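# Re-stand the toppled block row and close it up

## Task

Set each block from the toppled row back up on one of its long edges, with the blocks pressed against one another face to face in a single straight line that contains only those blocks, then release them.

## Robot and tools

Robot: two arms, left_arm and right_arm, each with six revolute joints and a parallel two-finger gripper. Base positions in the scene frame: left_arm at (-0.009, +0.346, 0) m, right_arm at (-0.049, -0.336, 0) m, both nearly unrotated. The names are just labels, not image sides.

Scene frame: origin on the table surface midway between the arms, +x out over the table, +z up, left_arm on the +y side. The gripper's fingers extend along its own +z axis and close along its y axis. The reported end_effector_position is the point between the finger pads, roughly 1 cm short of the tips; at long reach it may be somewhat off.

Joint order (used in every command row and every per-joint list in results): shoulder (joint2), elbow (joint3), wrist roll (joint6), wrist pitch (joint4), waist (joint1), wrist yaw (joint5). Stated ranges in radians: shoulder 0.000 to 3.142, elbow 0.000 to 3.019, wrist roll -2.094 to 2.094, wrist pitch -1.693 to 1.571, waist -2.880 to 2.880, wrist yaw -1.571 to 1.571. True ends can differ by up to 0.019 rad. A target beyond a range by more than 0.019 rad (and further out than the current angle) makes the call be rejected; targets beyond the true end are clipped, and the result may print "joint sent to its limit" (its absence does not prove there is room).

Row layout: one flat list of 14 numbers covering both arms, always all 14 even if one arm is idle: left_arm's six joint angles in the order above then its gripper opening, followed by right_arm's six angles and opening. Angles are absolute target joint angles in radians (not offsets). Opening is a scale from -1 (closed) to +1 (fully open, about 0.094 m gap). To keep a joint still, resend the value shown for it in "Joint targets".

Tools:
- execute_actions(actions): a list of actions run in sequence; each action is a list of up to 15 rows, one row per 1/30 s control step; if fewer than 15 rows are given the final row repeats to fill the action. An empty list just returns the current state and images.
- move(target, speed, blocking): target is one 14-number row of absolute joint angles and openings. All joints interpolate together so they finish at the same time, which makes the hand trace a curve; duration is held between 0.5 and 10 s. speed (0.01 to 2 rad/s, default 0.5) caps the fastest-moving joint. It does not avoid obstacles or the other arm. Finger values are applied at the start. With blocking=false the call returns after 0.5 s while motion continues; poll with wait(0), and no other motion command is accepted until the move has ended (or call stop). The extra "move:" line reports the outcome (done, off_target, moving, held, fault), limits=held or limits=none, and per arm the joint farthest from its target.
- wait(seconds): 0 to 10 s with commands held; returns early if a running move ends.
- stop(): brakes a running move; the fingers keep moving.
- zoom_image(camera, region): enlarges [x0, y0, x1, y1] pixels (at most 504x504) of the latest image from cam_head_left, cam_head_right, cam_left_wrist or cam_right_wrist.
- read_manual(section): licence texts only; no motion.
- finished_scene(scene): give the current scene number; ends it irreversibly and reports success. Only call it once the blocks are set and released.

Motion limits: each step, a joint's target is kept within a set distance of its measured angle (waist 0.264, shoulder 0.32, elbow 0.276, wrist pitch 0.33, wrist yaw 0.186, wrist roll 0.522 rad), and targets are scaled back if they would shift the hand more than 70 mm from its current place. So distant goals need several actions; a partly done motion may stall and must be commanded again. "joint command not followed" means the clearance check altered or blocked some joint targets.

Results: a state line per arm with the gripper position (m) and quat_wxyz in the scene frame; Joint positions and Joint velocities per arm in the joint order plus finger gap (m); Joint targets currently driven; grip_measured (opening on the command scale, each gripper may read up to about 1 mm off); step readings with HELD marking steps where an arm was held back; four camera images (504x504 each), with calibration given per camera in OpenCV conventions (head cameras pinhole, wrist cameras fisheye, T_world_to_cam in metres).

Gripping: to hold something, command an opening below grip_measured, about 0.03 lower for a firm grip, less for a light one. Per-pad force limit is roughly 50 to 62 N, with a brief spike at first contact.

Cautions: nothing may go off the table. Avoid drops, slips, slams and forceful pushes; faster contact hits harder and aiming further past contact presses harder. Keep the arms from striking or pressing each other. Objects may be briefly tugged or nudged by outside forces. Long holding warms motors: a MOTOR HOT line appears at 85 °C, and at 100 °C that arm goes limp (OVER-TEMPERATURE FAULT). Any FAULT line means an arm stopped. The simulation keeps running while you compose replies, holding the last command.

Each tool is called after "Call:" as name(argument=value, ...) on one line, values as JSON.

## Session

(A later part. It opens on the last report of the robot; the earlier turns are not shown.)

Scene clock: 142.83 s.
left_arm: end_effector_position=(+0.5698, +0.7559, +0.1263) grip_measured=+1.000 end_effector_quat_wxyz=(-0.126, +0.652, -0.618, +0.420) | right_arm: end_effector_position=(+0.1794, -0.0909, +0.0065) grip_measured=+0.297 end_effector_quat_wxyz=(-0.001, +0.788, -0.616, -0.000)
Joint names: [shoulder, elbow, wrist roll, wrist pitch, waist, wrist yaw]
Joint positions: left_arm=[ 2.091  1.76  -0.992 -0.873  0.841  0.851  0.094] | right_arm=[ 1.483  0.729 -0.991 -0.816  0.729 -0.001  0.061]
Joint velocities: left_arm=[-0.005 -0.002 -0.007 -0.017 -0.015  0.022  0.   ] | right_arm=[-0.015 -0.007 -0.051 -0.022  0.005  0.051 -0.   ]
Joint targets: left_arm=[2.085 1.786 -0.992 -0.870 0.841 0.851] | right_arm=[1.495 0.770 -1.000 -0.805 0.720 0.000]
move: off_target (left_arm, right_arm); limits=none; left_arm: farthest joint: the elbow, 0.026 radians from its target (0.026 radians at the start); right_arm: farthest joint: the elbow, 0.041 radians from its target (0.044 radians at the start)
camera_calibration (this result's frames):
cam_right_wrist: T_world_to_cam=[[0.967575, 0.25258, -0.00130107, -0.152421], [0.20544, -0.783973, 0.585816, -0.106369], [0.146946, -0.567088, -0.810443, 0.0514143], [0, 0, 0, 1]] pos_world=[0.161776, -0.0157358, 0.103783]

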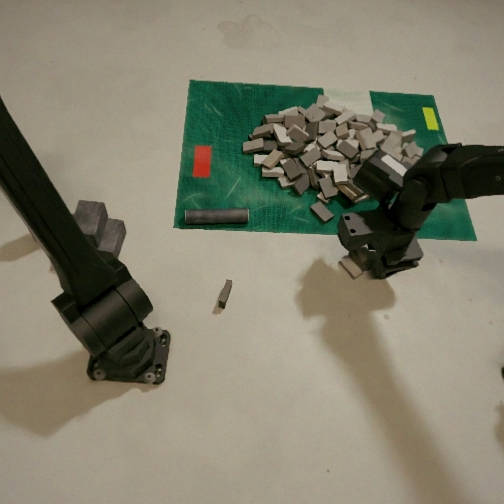

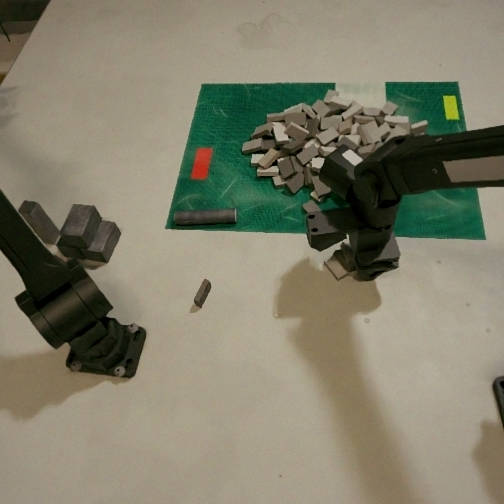

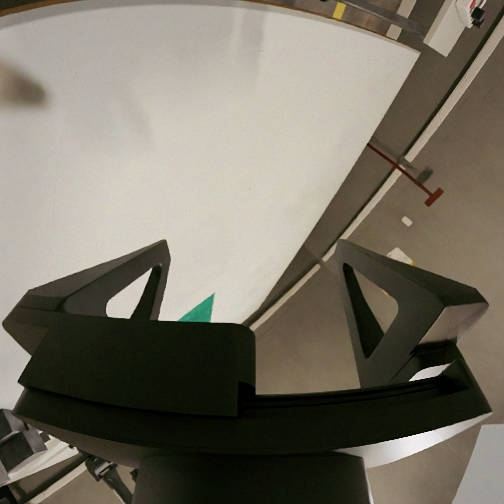

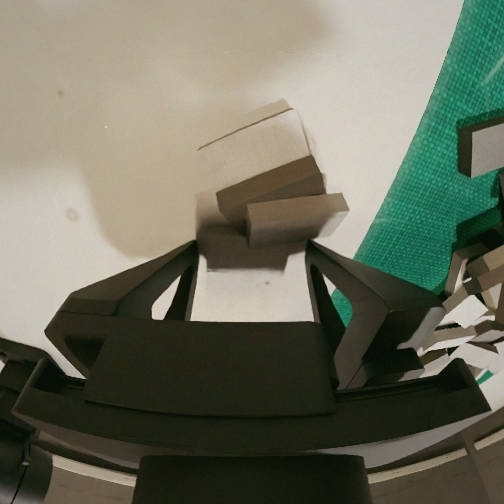

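Call:
execute_actions(actions=[[[2.085,1.786,-0.992,-0.87,0.841,0.851,1,1.495,0.77,-1.0,-0.805,0.72,0,0]],[[2.085,1.786,-0.992,-0.87,0.841,0.851,1,1.495,0.77,-1.0,-0.805,0.72,0,-0.13]],[[2.085,1.786,-0.992,-0.87,0.841,0.851,1,1.44,0.77,-1.0,-0.84,0.72,0,-0.13]],[[2.085,1.786,-0.992,-0.87,0.841,0.851,1,1.33,0.8,-1.0,-0.9,0.72,0,-0.13]]])

Call:
move(target=[2.085,1.786,-0.992,-0.87,0.841,0.851,1,1.6,0.561,0,0.8,1.21,0,-0.13], speed=1)

Call:
move(target=[2.085,1.786,-0.992,-0.87,0.841,0.851,1,1.97,0.561,0,1.095,1.21,0,-0.13], speed=0.2)

Scene clock: 146.47 s.
left_arm: end_effector_position=(+0.5698, +0.7559, +0.1263) grip_measured=+1.000 end_effector_quat_wxyz=(-0.126, +0.652, -0.618, +0.420) | right_arm: end_effector_position=(+0.1888, -0.0807, +0.0702) grip_measured=-0.081 end_effector_quat_wxyz=(-0.063, +0.786, -0.615, +0.005)
Joint names: [shoulder, elbow, wrist roll, wrist pitch, waist, wrist yaw]
Joint positions: left_arm=[ 2.091  1.76  -0.992 -0.873  0.841  0.851  0.094] | right_arm=[ 1.318  0.766 -0.992 -0.893  0.729 -0.001  0.043]
Joint velocities: left_arm=[-0.005 -0.022 -0.066 -0.022 -0.005  0.037  0.   ] | right_arm=[-0.005 -0.032  0.051  0.002  0.005 -0.051 -0.   ]
Joint targets: left_arm=[2.085 1.786 -0.992 -0.870 0.841 0.851] | right_arm=[1.330 0.800 -1.000 -0.900 0.720 0.000]
Step readings (joint positions; steps 1 to 15: 1st action; 16 to 30: 2nd action; 31 to 45: 3rd action; 46 to 60: 4th action):
0: left_arm=[2.091 1.760 -0.992 -0.873 0.841 0.851] | right_arm=[1.483 0.729 -0.991 -0.816 0.729 -0.001]
1: left_arm=[2.091 1.760 -0.992 -0.873 0.841 0.851] | right_arm=[1.483 0.729 -0.992 -0.816 0.729 -0.001]
2: left_arm=[2.091 1.760 -0.992 -0.873 0.841 0.851] | right_arm=[1.483 0.729 -0.992 -0.816 0.729 -0.001]
4: left_arm=[2.091 1.760 -0.992 -0.873 0.841 0.851] | right_arm=[1.483 0.729 -0.992 -0.816 0.729 -0.001]
8: left_arm=[2.091 1.760 -0.992 -0.873 0.841 0.851] | right_arm=[1.483 0.729 -0.992 -0.816 0.729 -0.001]
15: left_arm=[2.091 1.760 -0.992 -0.873 0.841 0.851] | right_arm=[1.483 0.729 -0.992 -0.816 0.729 -0.001]
16: left_arm=[2.091 1.760 -0.992 -0.873 0.841 0.851] | right_arm=[1.483 0.729 -0.992 -0.816 0.729 -0.001]
17: left_arm=[2.091 1.760 -0.992 -0.873 0.841 0.851] | right_arm=[1.483 0.729 -0.992 -0.815 0.729 -0.001]
19: left_arm=[2.091 1.760 -0.992 -0.873 0.841 0.851] | right_arm=[1.483 0.729 -0.992 -0.815 0.729 -0.001]
23: left_arm=[2.091 1.760 -0.992 -0.873 0.841 0.851] | right_arm=[1.483 0.729 -0.992 -0.815 0.729 -0.001]
30: left_arm=[2.091 1.760 -0.992 -0.873 0.841 0.851] | right_arm=[1.483 0.729 -0.992 -0.815 0.729 -0.001]
31: left_arm=[2.091 1.760 -0.992 -0.873 0.841 0.851] | right_arm=[1.482 0.729 -0.992 -0.817 0.729 -0.001]
32: left_arm=[2.091 1.760 -0.992 -0.873 0.841 0.851] | right_arm=[1.478 0.729 -0.992 -0.822 0.729 -0.001]
34: left_arm=[2.091 1.760 -0.992 -0.873 0.841 0.851] | right_arm=[1.467 0.729 -0.992 -0.830 0.729 -0.001]
38: left_arm=[2.091 1.760 -0.992 -0.873 0.841 0.851] | right_arm=[1.451 0.729 -0.992 -0.832 0.729 -0.001]
45: left_arm=[2.091 1.760 -0.992 -0.873 0.841 0.851] | right_arm=[1.449 0.729 -0.992 -0.832 0.729 -0.001]
46: left_arm=[2.091 1.760 -0.992 -0.873 0.841 0.851] | right_arm=[1.444 0.732 -0.992 -0.841 0.729 -0.001]
47: left_arm=[2.091 1.760 -0.992 -0.873 0.841 0.851] | right_arm=[1.431 0.733 -0.992 -0.860 0.729 -0.001]
49: left_arm=[2.091 1.760 -0.992 -0.873 0.841 0.851] | right_arm=[1.385 0.734 -0.992 -0.883 0.729 -0.001]
53: left_arm=[2.091 1.760 -0.992 -0.873 0.841 0.851] | right_arm=[1.321 0.755 -0.992 -0.892 0.729 -0.001]
60: Joint positions above
camera_calibration (this result's frames):
cam_right_wrist: T_world_to_cam=[[0.963034, 0.248631, 0.103676, -0.170904], [0.158761, -0.834774, 0.527207, -0.128781], [0.217626, -0.491258, -0.843388, 0.102488], [0, 0, 0, 1]] pos_world=[0.162727, -0.0146625, 0.17205]

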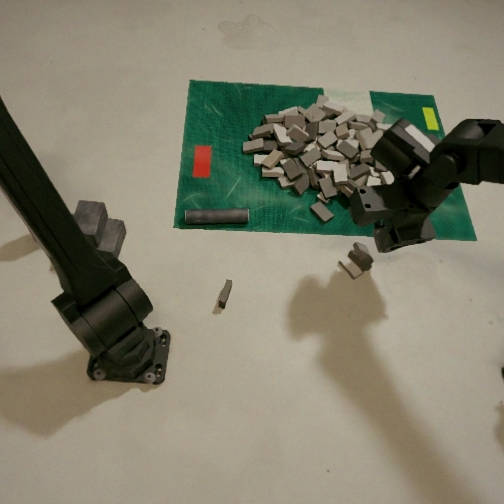

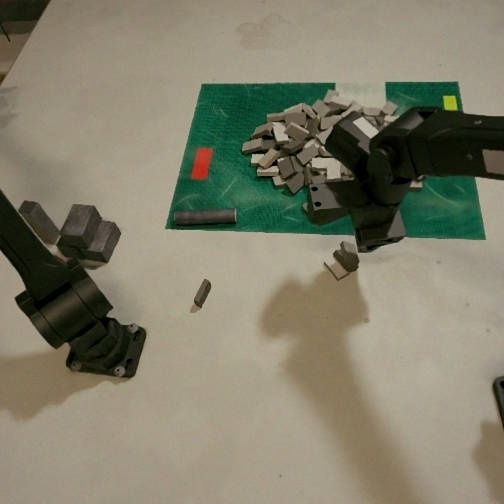

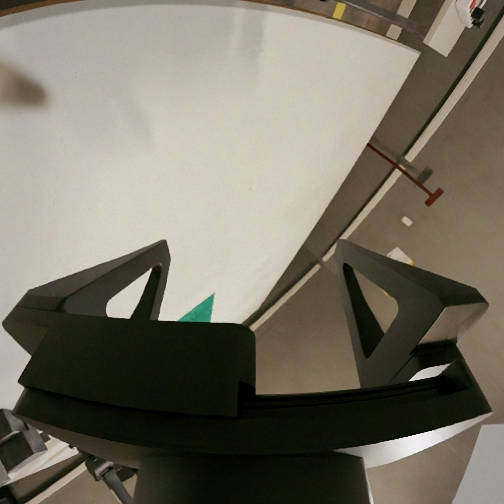

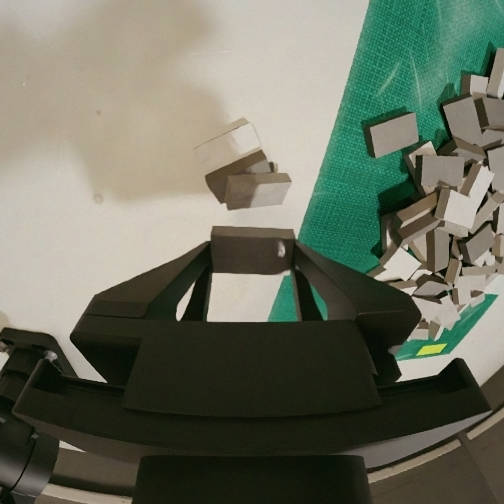

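Scene clock: 149.03 s.
left_arm: end_effector_position=(+0.5698, +0.7559, +0.1263) grip_measured=+1.000 end_effector_quat_wxyz=(-0.126, +0.652, -0.618, +0.420) | right_arm: end_effector_position=(+0.0950, +0.1762, +0.1212) grip_measured=-0.081 end_effector_quat_wxyz=(+0.491, -0.480, +0.626, +0.369)
Joint names: [shoulder, elbow, wrist roll, wrist pitch, waist, wrist yaw]
Joint positions: left_arm=[ 2.091  1.76  -0.992 -0.873  0.841  0.851  0.094] | right_arm=[ 1.587  0.561 -0.009  0.778  1.203 -0.001  0.043]
Joint velocities: left_arm=[-0.015 -0.012 -0.081 -0.002 -0.005  0.007  0.   ] | right_arm=[-0.005  0.007  0.066  0.022  0.005 -0.007 -0.002]
Joint targets: left_arm=[2.085 1.786 -0.992 -0.870 0.841 0.851] | right_arm=[1.600 0.561 0.000 0.800 1.210 0.000]
move: off_target (left_arm, right_arm); limits=none; left_arm: farthest joint: the elbow, 0.026 radians from its target (0.026 radians at the start); right_arm: farthest joint: the wrist pitch, 0.022 radians from its target (1.693 radians at the start)
camera_calibration (this result's frames):
cam_right_wrist: T_world_to_cam=[[0.964945, -0.261723, 0.0195785, -0.0497388], [-0.188775, -0.743947, -0.64102, 0.232221], [0.182335, 0.614853, -0.767274, 0.0913123], [0, 0, 0, 1]] pos_world=[0.0751833, 0.103599, 0.219894]

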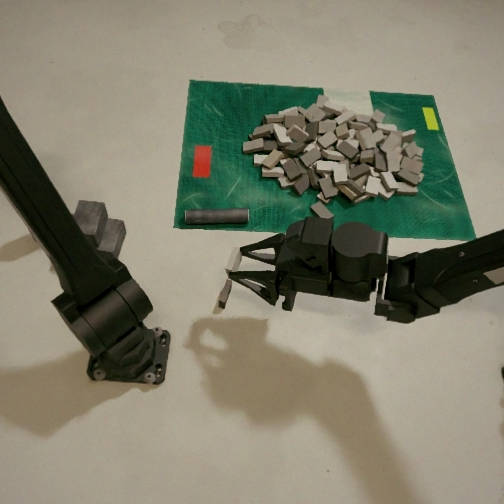

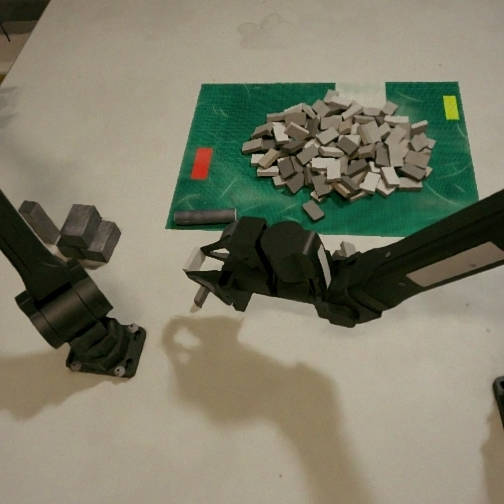

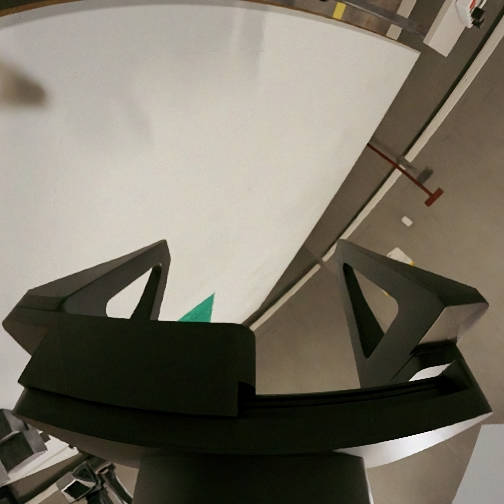

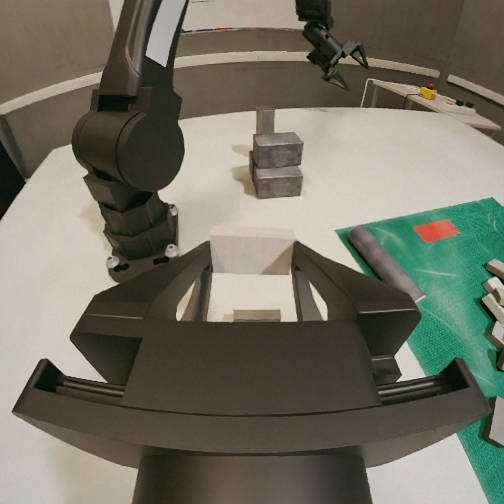

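Scene clock: 151.27 s.
left_arm: end_effector_position=(+0.5698, +0.7559, +0.1263) grip_measured=+1.000 end_effector_quat_wxyz=(-0.126, +0.652, -0.618, +0.420) | right_arm: end_effector_position=(+0.0941, +0.1731, +0.0088) grip_measured=-0.081 end_effector_quat_wxyz=(+0.473, -0.490, +0.640, +0.356)
Joint names: [shoulder, elbow, wrist roll, wrist pitch, waist, wrist yaw]
Joint positions: left_arm=[ 2.091  1.76  -0.992 -0.873  0.841  0.851  0.094] | right_arm=[ 1.946  0.561 -0.009  1.081  1.203 -0.001  0.043]
Joint velocities: left_arm=[-0.005  0.017 -0.022  0.007  0.005 -0.066  0.   ] | right_arm=[-0.015  0.002 -0.037 -0.002 -0.005  0.022 -0.001]
Joint targets: left_arm=[2.085 1.786 -0.992 -0.870 0.841 0.851] | right_arm=[1.970 0.561 -0.000 1.095 1.210 0.000]
move: off_target (left_arm, right_arm); limits=none; left_arm: farthest joint: the elbow, 0.026 radians from its target (0.026 radians at the start); right_arm: farthest joint: the shoulder, 0.024 radians from its target (0.383 radians at the start)
camera_calibration (this result's frames):
cam_right_wrist: T_world_to_cam=[[0.965239, -0.260671, 0.0190882, -0.0477187], [-0.198198, -0.777602, -0.596702, 0.164054], [0.170386, 0.572177, -0.802236, 0.0160322], [0, 0, 0, 1]] pos_world=[0.0758434, 0.105956, 0.111664]

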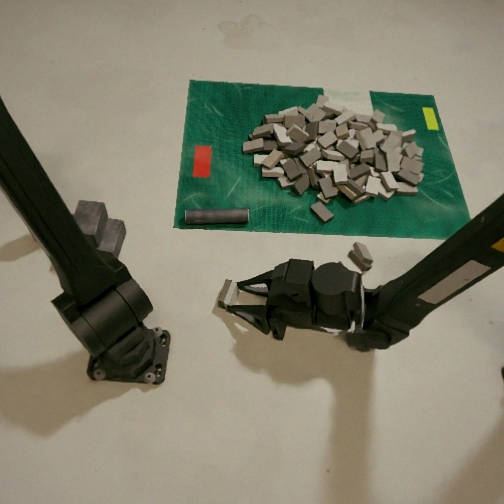

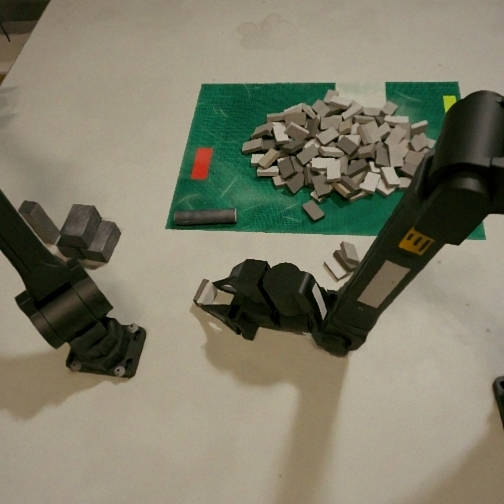

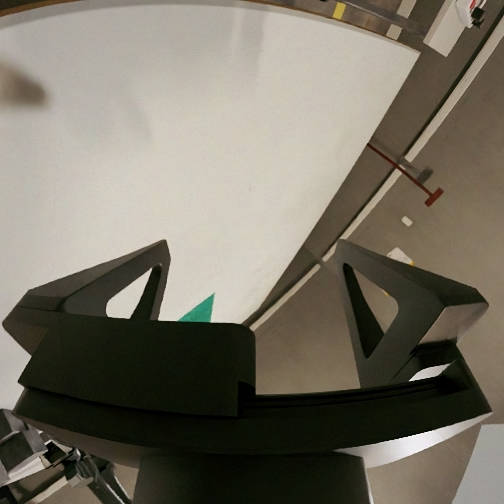

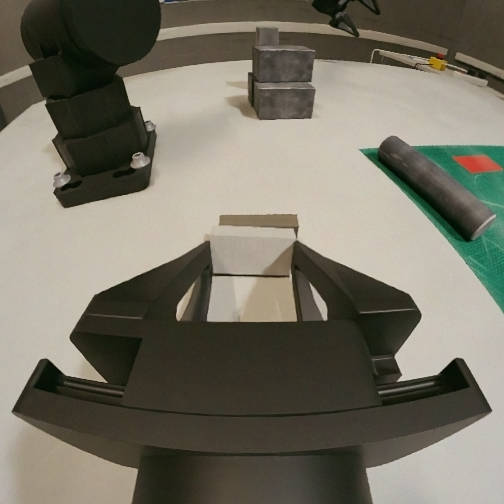

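Call:
execute_actions(actions=[[[2.085,1.786,-0.992,-0.87,0.841,0.851,1,1.96,0.561,0,1.095,1.21,0,-0.06]],[[2.085,1.786,-0.992,-0.87,0.841,0.851,1,1.96,0.561,0,1.095,1.21,0,0.3]],[[2.085,1.786,-0.992,-0.87,0.841,0.851,1,1.85,0.561,0,1.04,1.21,0,0.3]],[[2.085,1.786,-0.992,-0.87,0.841,0.851,1,1.7,0.561,0,0.9,1.21,0,0.3]]])

Call:
move(target=[2.085,1.786,-0.992,-0.87,0.841,0.851,1,1.42,0.845,-1.06,-0.94,0.724,0,0.3], speed=1.2)

Call:
move(target=[2.085,1.786,-0.992,-0.87,0.841,0.851,1,1.542,0.845,-1.06,-0.833,0.724,0,0.3], speed=0.2)

Scene clock: 154.83 s.
left_arm: end_effector_position=(+0.5698, +0.7559, +0.1263) grip_measured=+1.000 end_effector_quat_wxyz=(-0.126, +0.652, -0.618, +0.420) | right_arm: end_effector_position=(+0.0956, +0.1783, +0.1001) grip_measured=+0.297 end_effector_quat_wxyz=(+0.499, -0.474, +0.620, +0.376)
Joint names: [shoulder, elbow, wrist roll, wrist pitch, waist, wrist yaw]
Joint positions: left_arm=[ 2.091  1.76  -0.992 -0.873  0.841  0.851  0.094] | right_arm=[ 1.682  0.552 -0.008  0.909  1.203 -0.001  0.061]
Joint velocities: left_arm=[ 0.005  0.012 -0.022  0.017  0.005 -0.066  0.   ] | right_arm=[-0.005 -0.022 -0.022 -0.007  0.005  0.022  0.   ]
Joint targets: left_arm=[2.085 1.786 -0.992 -0.870 0.841 0.851] | right_arm=[1.700 0.561 0.000 0.900 1.210 -0.000]
Step readings (joint positions; steps 1 to 15: 1st action; 16 to 30: 2nd action; 31 to 45: 3rd action; 46 to 60: 4th action):
0: left_arm=[2.091 1.760 -0.992 -0.873 0.841 0.851] | right_arm=[1.946 0.561 -0.009 1.081 1.203 -0.001]
1: left_arm=[2.091 1.760 -0.992 -0.873 0.841 0.851] | right_arm=[1.946 0.561 -0.009 1.081 1.203 -0.001]
2: left_arm=[2.091 1.760 -0.992 -0.873 0.841 0.851] | right_arm=[1.946 0.561 -0.009 1.081 1.203 -0.001]
4: left_arm=[2.091 1.760 -0.992 -0.873 0.841 0.851] | right_arm=[1.946 0.561 -0.009 1.081 1.203 -0.001]
8: left_arm=[2.091 1.760 -0.992 -0.873 0.841 0.851] | right_arm=[1.946 0.561 -0.009 1.081 1.203 -0.001]
15: left_arm=[2.091 1.760 -0.992 -0.873 0.841 0.851] | right_arm=[1.946 0.561 -0.009 1.081 1.203 -0.001]
16: left_arm=[2.091 1.760 -0.992 -0.873 0.841 0.851] | right_arm=[1.946 0.561 -0.009 1.081 1.203 -0.001]
17: left_arm=[2.091 1.760 -0.992 -0.873 0.841 0.851] | right_arm=[1.946 0.561 -0.009 1.081 1.203 -0.001]
19: left_arm=[2.091 1.760 -0.992 -0.873 0.841 0.851] | right_arm=[1.946 0.561 -0.009 1.081 1.203 -0.001]
23: left_arm=[2.091 1.760 -0.992 -0.873 0.841 0.851] | right_arm=[1.946 0.561 -0.009 1.081 1.203 -0.001]
30: left_arm=[2.091 1.760 -0.992 -0.873 0.841 0.851] | right_arm=[1.946 0.561 -0.009 1.081 1.203 -0.001]
31: left_arm=[2.091 1.760 -0.992 -0.873 0.841 0.851] | right_arm=[1.941 0.561 -0.009 1.075 1.203 -0.001]
32: left_arm=[2.091 1.760 -0.992 -0.873 0.841 0.851] | right_arm=[1.929 0.559 -0.009 1.061 1.203 -0.001]
34: left_arm=[2.091 1.760 -0.992 -0.873 0.841 0.851] | right_arm=[1.895 0.557 -0.009 1.048 1.203 -0.001]
38: left_arm=[2.091 1.760 -0.992 -0.873 0.841 0.851] | right_arm=[1.843 0.557 -0.009 1.048 1.203 -0.001]
45: left_arm=[2.091 1.760 -0.992 -0.873 0.841 0.851] | right_arm=[1.839 0.557 -0.009 1.048 1.203 -0.001]
46: left_arm=[2.091 1.760 -0.992 -0.873 0.841 0.851] | right_arm=[1.830 0.557 -0.008 1.024 1.203 -0.001]
47: left_arm=[2.091 1.760 -0.992 -0.873 0.841 0.851] | right_arm=[1.809 0.556 -0.008 0.975 1.203 -0.001]
49: left_arm=[2.091 1.760 -0.992 -0.873 0.841 0.851] | right_arm=[1.757 0.552 -0.008 0.924 1.203 -0.001]
53: left_arm=[2.091 1.760 -0.992 -0.873 0.841 0.851] | right_arm=[1.686 0.552 -0.008 0.916 1.203 -0.001]
60: Joint positions above
camera_calibration (this result's frames):
cam_right_wrist: T_world_to_cam=[[0.964773, -0.262394, 0.0190444, -0.0491533], [-0.184682, -0.727039, -0.661292, 0.218937], [0.187365, 0.63448, -0.749887, 0.0680482], [0, 0, 0, 1]] pos_world=[0.0751058, 0.103103, 0.196746]

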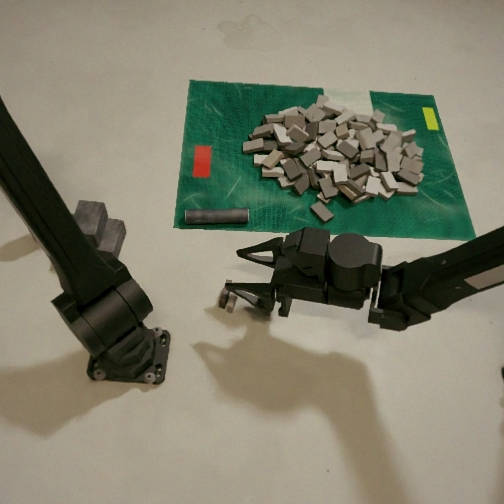

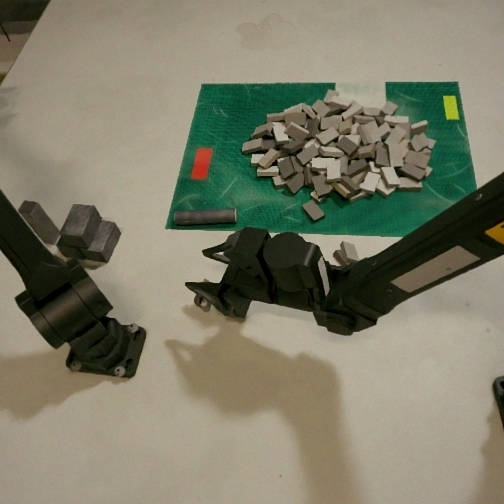

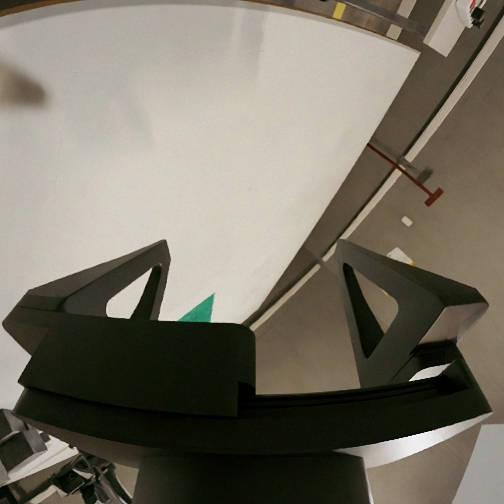

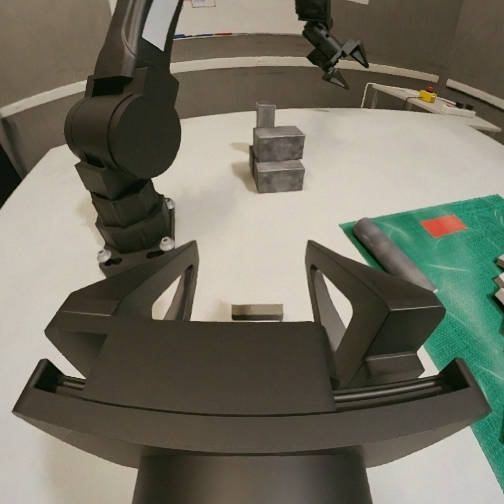

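Scene clock: 157.30 s.
left_arm: end_effector_position=(+0.5698, +0.7559, +0.1263) grip_measured=+1.000 end_effector_quat_wxyz=(-0.126, +0.652, -0.618, +0.420) | right_arm: end_effector_position=(+0.1871, -0.0806, +0.0461) grip_measured=+0.297 end_effector_quat_wxyz=(-0.008, +0.807, -0.591, +0.001)
Joint names: [shoulder, elbow, wrist roll, wrist pitch, waist, wrist yaw]
Joint positions: left_arm=[ 2.091  1.76  -0.992 -0.873  0.841  0.851  0.094] | right_arm=[ 1.425  0.802 -1.051 -0.931  0.732 -0.001  0.061]
Joint velocities: left_arm=[-0.005 -0.002 -0.081  0.007 -0.005 -0.022  0.   ] | right_arm=[ 0.005 -0.007  0.022 -0.007 -0.024  0.007 -0.001]
Joint targets: left_arm=[2.085 1.786 -0.992 -0.870 0.841 0.851] | right_arm=[1.420 0.845 -1.060 -0.940 0.724 -0.000]
move: off_target (left_arm, right_arm); limits=none; left_arm: farthest joint: the elbow, 0.026 radians from its target (0.026 radians at the start); right_arm: farthest joint: the elbow, 0.043 radians from its target (0.293 radians at the start)
camera_calibration (this result's frames):
cam_right_wrist: T_world_to_cam=[[0.949485, 0.313615, 0.0111247, -0.154732], [0.249296, -0.775339, 0.580259, -0.130343], [0.190604, -0.548174, -0.814356, 0.08175], [0, 0, 0, 1]] pos_world=[0.163828, -0.00772069, 0.143928]

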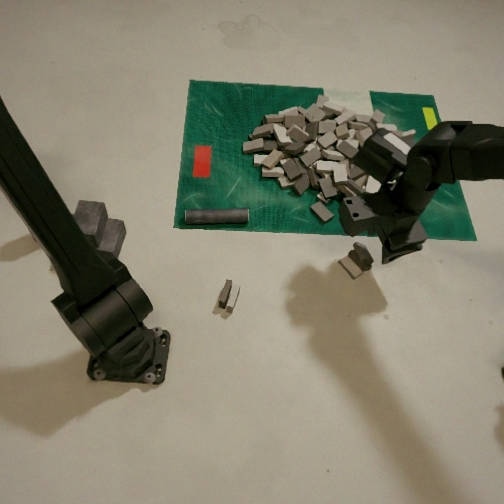

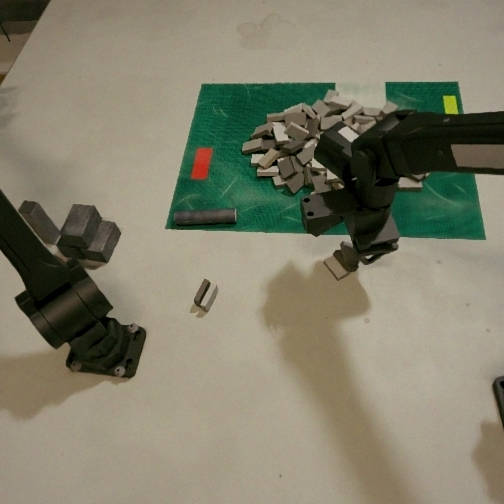

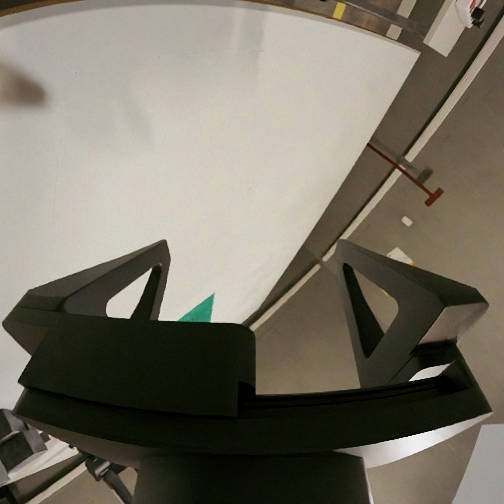

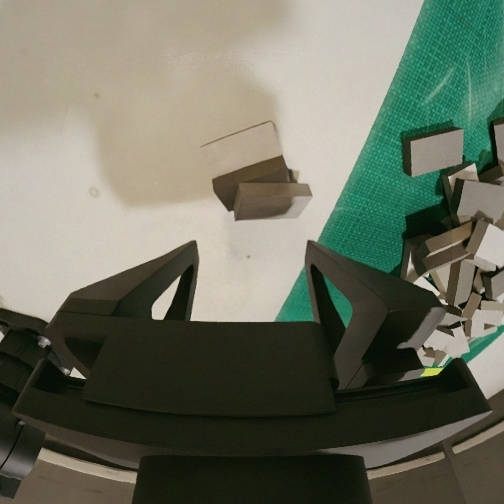

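Scene clock: 158.23 s.
left_arm: end_effector_position=(+0.5698, +0.7559, +0.1263) grip_measured=+1.000 end_effector_quat_wxyz=(-0.126, +0.652, -0.618, +0.420) | right_arm: end_effector_position=(+0.1950, -0.0720, +0.0120) grip_measured=+0.297 end_effector_quat_wxyz=(-0.001, +0.807, -0.591, -0.000)
Joint names: [shoulder, elbow, wrist roll, wrist pitch, waist, wrist yaw]
Joint positions: left_arm=[ 2.091  1.76  -0.992 -0.873  0.841  0.851  0.094] | right_arm=[ 1.53   0.803 -1.052 -0.843  0.732 -0.001  0.061]
Joint velocities: left_arm=[-0.015 -0.007  0.051  0.007 -0.005  0.051  0.   ] | right_arm=[-0.024  0.002 -0.066  0.007  0.005 -0.022  0.001]
Joint targets: left_arm=[2.085 1.786 -0.992 -0.870 0.841 0.851] | right_arm=[1.542 0.845 -1.060 -0.833 0.724 -0.000]
move: off_target (left_arm, right_arm); limits=none; left_arm: farthest joint: the elbow, 0.026 radians from its target (0.026 radians at the start); right_arm: farthest joint: the elbow, 0.042 radians from its target (0.043 radians at the start)
camera_calibration (this result's frames):
cam_right_wrist: T_world_to_cam=[[0.949412, 0.314028, -0.00187605, -0.164347], [0.255466, -0.768858, 0.586169, -0.106681], [0.182631, -0.556995, -0.810187, 0.0580518], [0, 0, 0, 1]] pos_world=[0.172684, 0.00192127, 0.109258]

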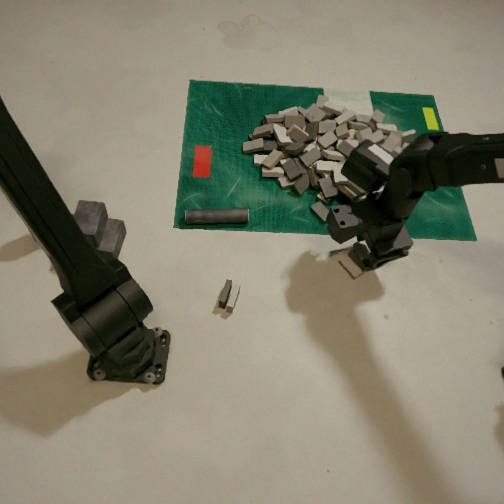

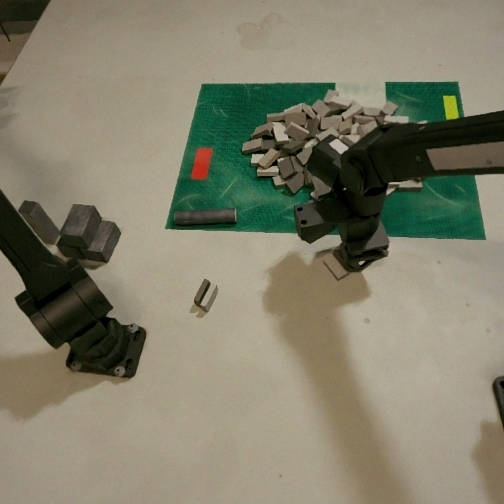

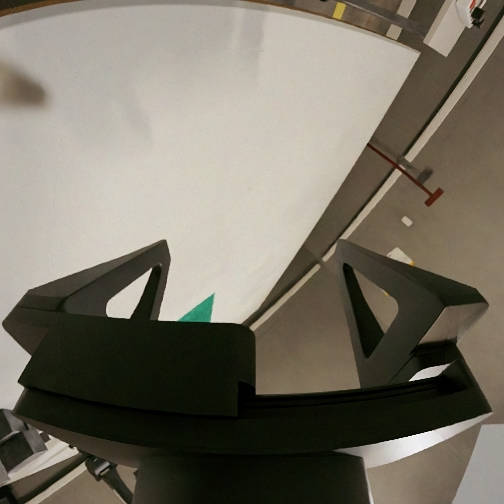

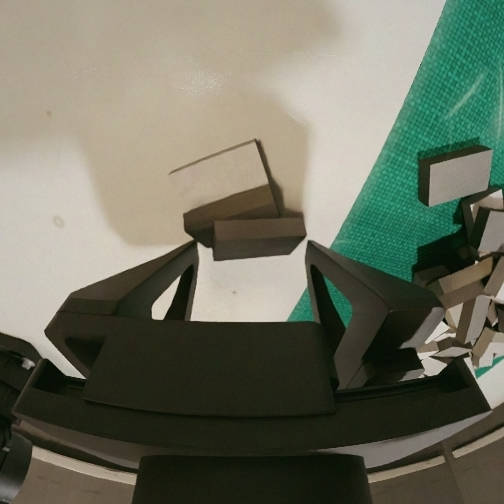

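Call:
execute_actions(actions=[[[2.085,1.786,-0.992,-0.87,0.841,0.851,1,1.545,0.845,-1.06,-0.833,0.724,0,0.1]],[[2.085,1.786,-0.992,-0.87,0.841,0.851,1,1.545,0.845,-1.06,-0.833,0.724,0,-0.03]],[[2.085,1.786,-0.992,-0.87,0.841,0.851,1,1.545,0.845,-1.06,-0.833,0.724,0,-0.13]],[[2.085,1.786,-0.992,-0.87,0.841,0.851,1,1.48,0.845,-1.06,-0.86,0.724,0,-0.13]],[[2.085,1.786,-0.992,-0.87,0.841,0.851,1,1.38,0.87,-1.06,-0.92,0.724,0,-0.13]]])

Call:
move(target=[2.085,1.786,-0.992,-0.87,0.841,0.851,1,1.6,0.665,0,0.22,1.208,0,-0.13], speed=0.8)

Call:
zoom_image(camera="cam_head_right", region=[160, 230, 300, 340])

Scene clock: 163.03 s.
left_arm: end_effector_position=(+0.5698, +0.7559, +0.1263) grip_measured=+1.000 end_effector_quat_wxyz=(-0.126, +0.652, -0.618, +0.420) | right_arm: end_effector_position=(+0.2028, -0.0636, +0.0759) grip_measured=-0.087 end_effector_quat_wxyz=(-0.060, +0.806, -0.589, +0.007)
Joint names: [shoulder, elbow, wrist roll, wrist pitch, waist, wrist yaw]
Joint positions: left_arm=[ 2.091  1.76  -0.992 -0.873  0.841  0.851  0.094] | right_arm=[ 1.37   0.834 -1.053 -0.913  0.732 -0.     0.043]
Joint velocities: left_arm=[ 0.005 -0.002 -0.051 -0.002 -0.005  0.007  0.   ] | right_arm=[-0.034  0.012 -0.007 -0.012 -0.005 -0.007 -0.   ]
Joint targets: left_arm=[2.085 1.786 -0.992 -0.870 0.841 0.851] | right_arm=[1.380 0.870 -1.060 -0.920 0.724 -0.000]
Step readings (joint positions; steps 1 to 15: 1st action; 16 to 30: 2nd action; 31 to 45: 3rd action; 46 to 60: 4th action; 61 to 75: 5th action):
0: left_arm=[2.091 1.760 -0.992 -0.873 0.841 0.851] | right_arm=[1.530 0.803 -1.052 -0.843 0.732 -0.001]
1: left_arm=[2.091 1.760 -0.992 -0.873 0.841 0.851] | right_arm=[1.530 0.803 -1.052 -0.843 0.732 -0.001]
2: left_arm=[2.091 1.760 -0.992 -0.873 0.841 0.851] | right_arm=[1.530 0.803 -1.052 -0.843 0.732 -0.001]
4: left_arm=[2.091 1.760 -0.992 -0.873 0.841 0.851] | right_arm=[1.530 0.803 -1.052 -0.843 0.732 -0.001]
8: left_arm=[2.091 1.760 -0.992 -0.873 0.841 0.851] | right_arm=[1.530 0.803 -1.052 -0.843 0.732 -0.001]
15: left_arm=[2.091 1.760 -0.992 -0.873 0.841 0.851] | right_arm=[1.530 0.803 -1.052 -0.843 0.732 -0.001]
16: left_arm=[2.091 1.760 -0.992 -0.873 0.841 0.851] | right_arm=[1.530 0.803 -1.053 -0.843 0.732 -0.001]
17: left_arm=[2.091 1.760 -0.992 -0.873 0.841 0.851] | right_arm=[1.530 0.803 -1.053 -0.843 0.732 -0.000]
19: left_arm=[2.091 1.760 -0.992 -0.873 0.841 0.851] | right_arm=[1.530 0.803 -1.053 -0.843 0.732 -0.000]
23: left_arm=[2.091 1.760 -0.992 -0.873 0.841 0.851] | right_arm=[1.530 0.803 -1.053 -0.843 0.732 -0.000]
30: left_arm=[2.091 1.760 -0.992 -0.873 0.841 0.851] | right_arm=[1.530 0.803 -1.053 -0.843 0.732 -0.000]
31: left_arm=[2.091 1.760 -0.992 -0.873 0.841 0.851] | right_arm=[1.530 0.803 -1.053 -0.843 0.732 -0.000]
32: left_arm=[2.091 1.760 -0.992 -0.873 0.841 0.851] | right_arm=[1.530 0.803 -1.053 -0.843 0.732 -0.000]
34: left_arm=[2.091 1.760 -0.992 -0.873 0.841 0.851] | right_arm=[1.530 0.803 -1.053 -0.843 0.732 -0.000]
38: left_arm=[2.091 1.760 -0.992 -0.873 0.841 0.851] | right_arm=[1.530 0.803 -1.053 -0.843 0.732 -0.000]
45: left_arm=[2.091 1.760 -0.992 -0.873 0.841 0.851] | right_arm=[1.530 0.803 -1.053 -0.843 0.732 -0.000]
46: left_arm=[2.091 1.760 -0.992 -0.873 0.841 0.851] | right_arm=[1.528 0.803 -1.053 -0.844 0.732 -0.000]
47: left_arm=[2.091 1.760 -0.992 -0.873 0.841 0.851] | right_arm=[1.524 0.803 -1.053 -0.847 0.732 -0.000]
49: left_arm=[2.091 1.760 -0.992 -0.873 0.841 0.851] | right_arm=[1.510 0.803 -1.053 -0.851 0.732 -0.000]
53: left_arm=[2.091 1.760 -0.992 -0.873 0.841 0.851] | right_arm=[1.488 0.803 -1.053 -0.851 0.732 -0.000]
60: left_arm=[2.091 1.760 -0.992 -0.873 0.841 0.851] | right_arm=[1.486 0.803 -1.053 -0.852 0.732 -0.000]
61: left_arm=[2.091 1.760 -0.992 -0.873 0.841 0.851] | right_arm=[1.481 0.805 -1.053 -0.861 0.732 -0.000]
62: left_arm=[2.091 1.760 -0.992 -0.873 0.841 0.851] | right_arm=[1.471 0.806 -1.053 -0.880 0.732 -0.000]
64: left_arm=[2.091 1.760 -0.992 -0.873 0.841 0.851] | right_arm=[1.433 0.807 -1.053 -0.903 0.732 -0.000]
68: left_arm=[2.091 1.760 -0.992 -0.873 0.841 0.851] | right_arm=[1.376 0.823 -1.053 -0.912 0.732 -0.000]
75: Joint positions above
camera_calibration (this result's frames):
cam_right_wrist: T_world_to_cam=[[0.944891, 0.310594, 0.103502, -0.181518], [0.21034, -0.818204, 0.535069, -0.129799], [0.250875, -0.483811, -0.838444, 0.105981], [0, 0, 0, 1]] pos_world=[0.172229, 0.00145124, 0.177098]

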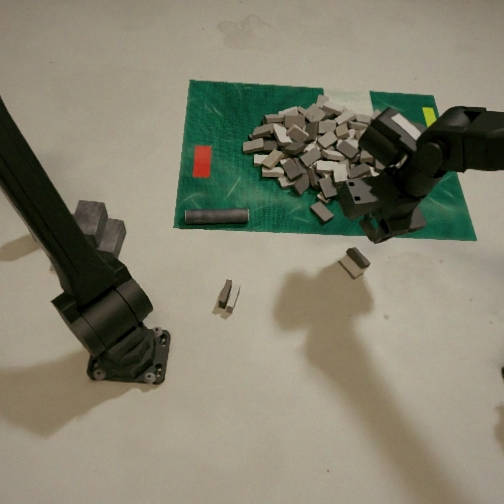

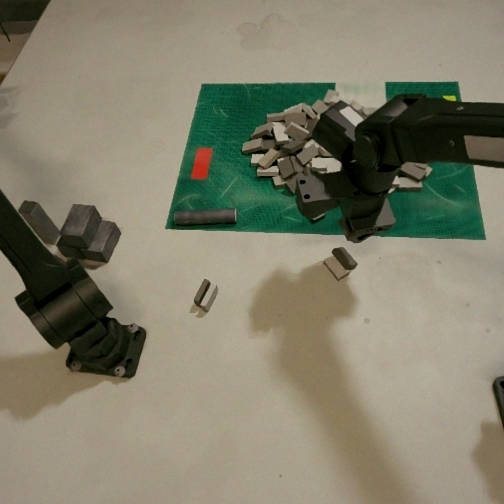

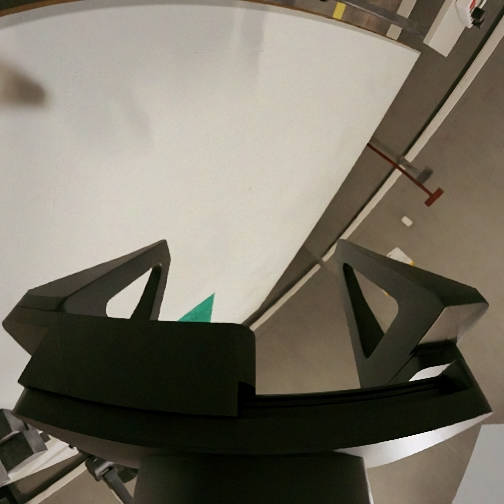

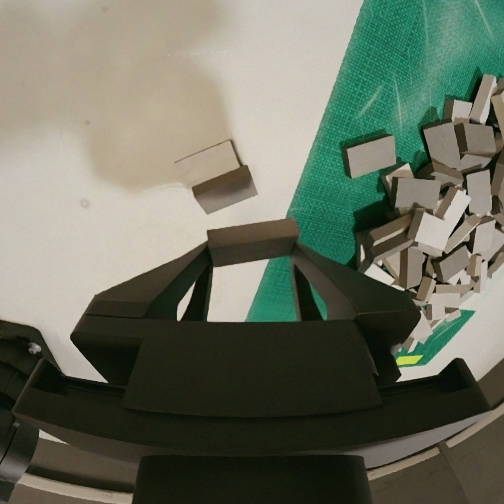

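Scene clock: 165.33 s.
left_arm: end_effector_position=(+0.5698, +0.7559, +0.1263) grip_measured=+1.000 end_effector_quat_wxyz=(-0.126, +0.652, -0.618, +0.420) | right_arm: end_effector_position=(+0.0891, +0.1556, +0.0404) grip_measured=-0.087 end_effector_quat_wxyz=(+0.329, -0.554, +0.724, +0.247)
Joint names: [shoulder, elbow, wrist roll, wrist pitch, waist, wrist yaw]
Joint positions: left_arm=[ 2.091  1.76  -0.992 -0.873  0.841  0.851  0.094] | right_arm=[ 1.588  0.665 -0.009  0.2    1.204 -0.     0.043]
Joint velocities: left_arm=[ 0.005  0.002  0.037 -0.007 -0.015 -0.022  0.   ] | right_arm=[-0.005 -0.007 -0.007 -0.017 -0.015 -0.007  0.001]
Joint targets: left_arm=[2.085 1.786 -0.992 -0.870 0.841 0.851] | right_arm=[1.600 0.665 0.000 0.220 1.208 0.000]
move: off_target (left_arm); limits=none; left_arm: farthest joint: the elbow, 0.026 radians from its target (0.026 radians at the start); right_arm: farthest joint: the wrist pitch, 0.020 radians from its target (1.133 radians at the start)
camera_calibration (this result's frames):
cam_right_wrist: T_world_to_cam=[[0.967141, -0.25386, 0.0139255, -0.0490444], [-0.244835, -0.94472, -0.218082, 0.183164], [0.0685181, 0.207507, -0.975831, 0.125001], [0, 0, 0, 1]] pos_world=[0.0837129, 0.13465, 0.162607]

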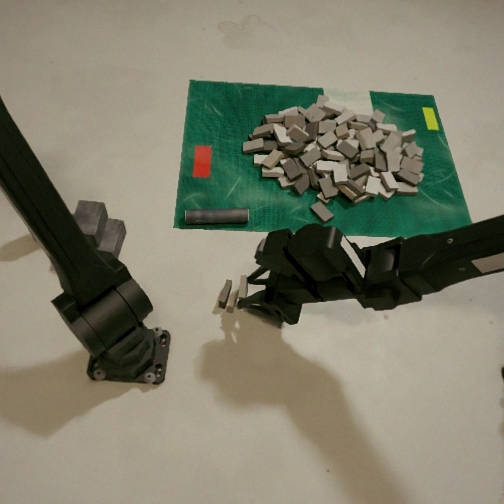

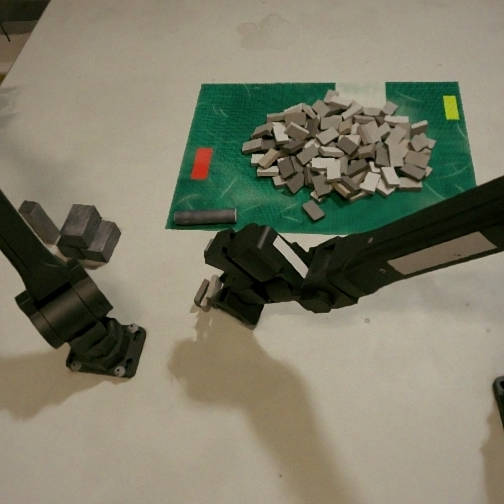

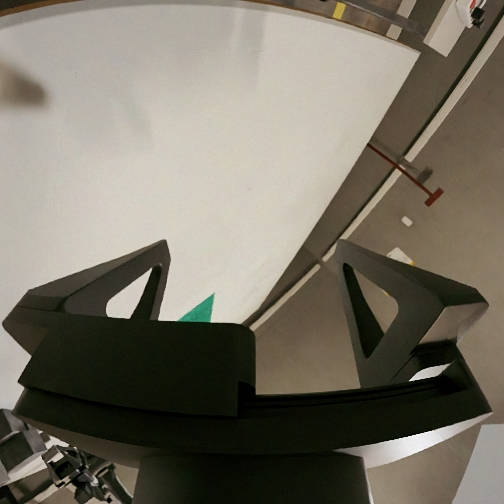

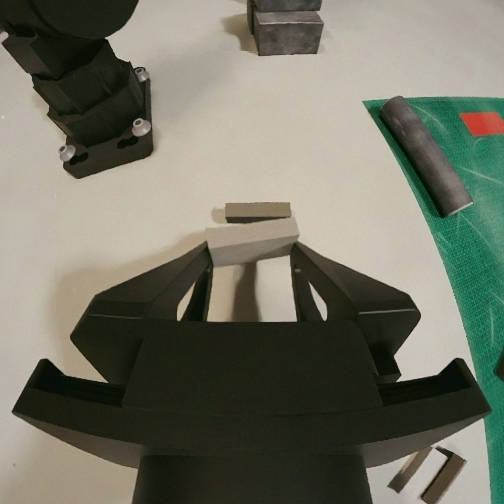

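Region (160, 230, 300, 340) of cam_head_right's 504x504 image, scaled by 3.600, with more detail than that image has; it fills the top 396 rows of this view, and the rest is white.

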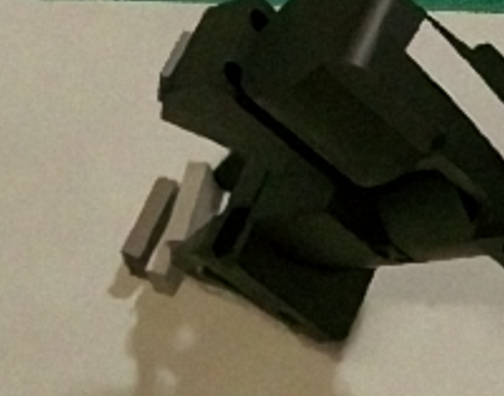

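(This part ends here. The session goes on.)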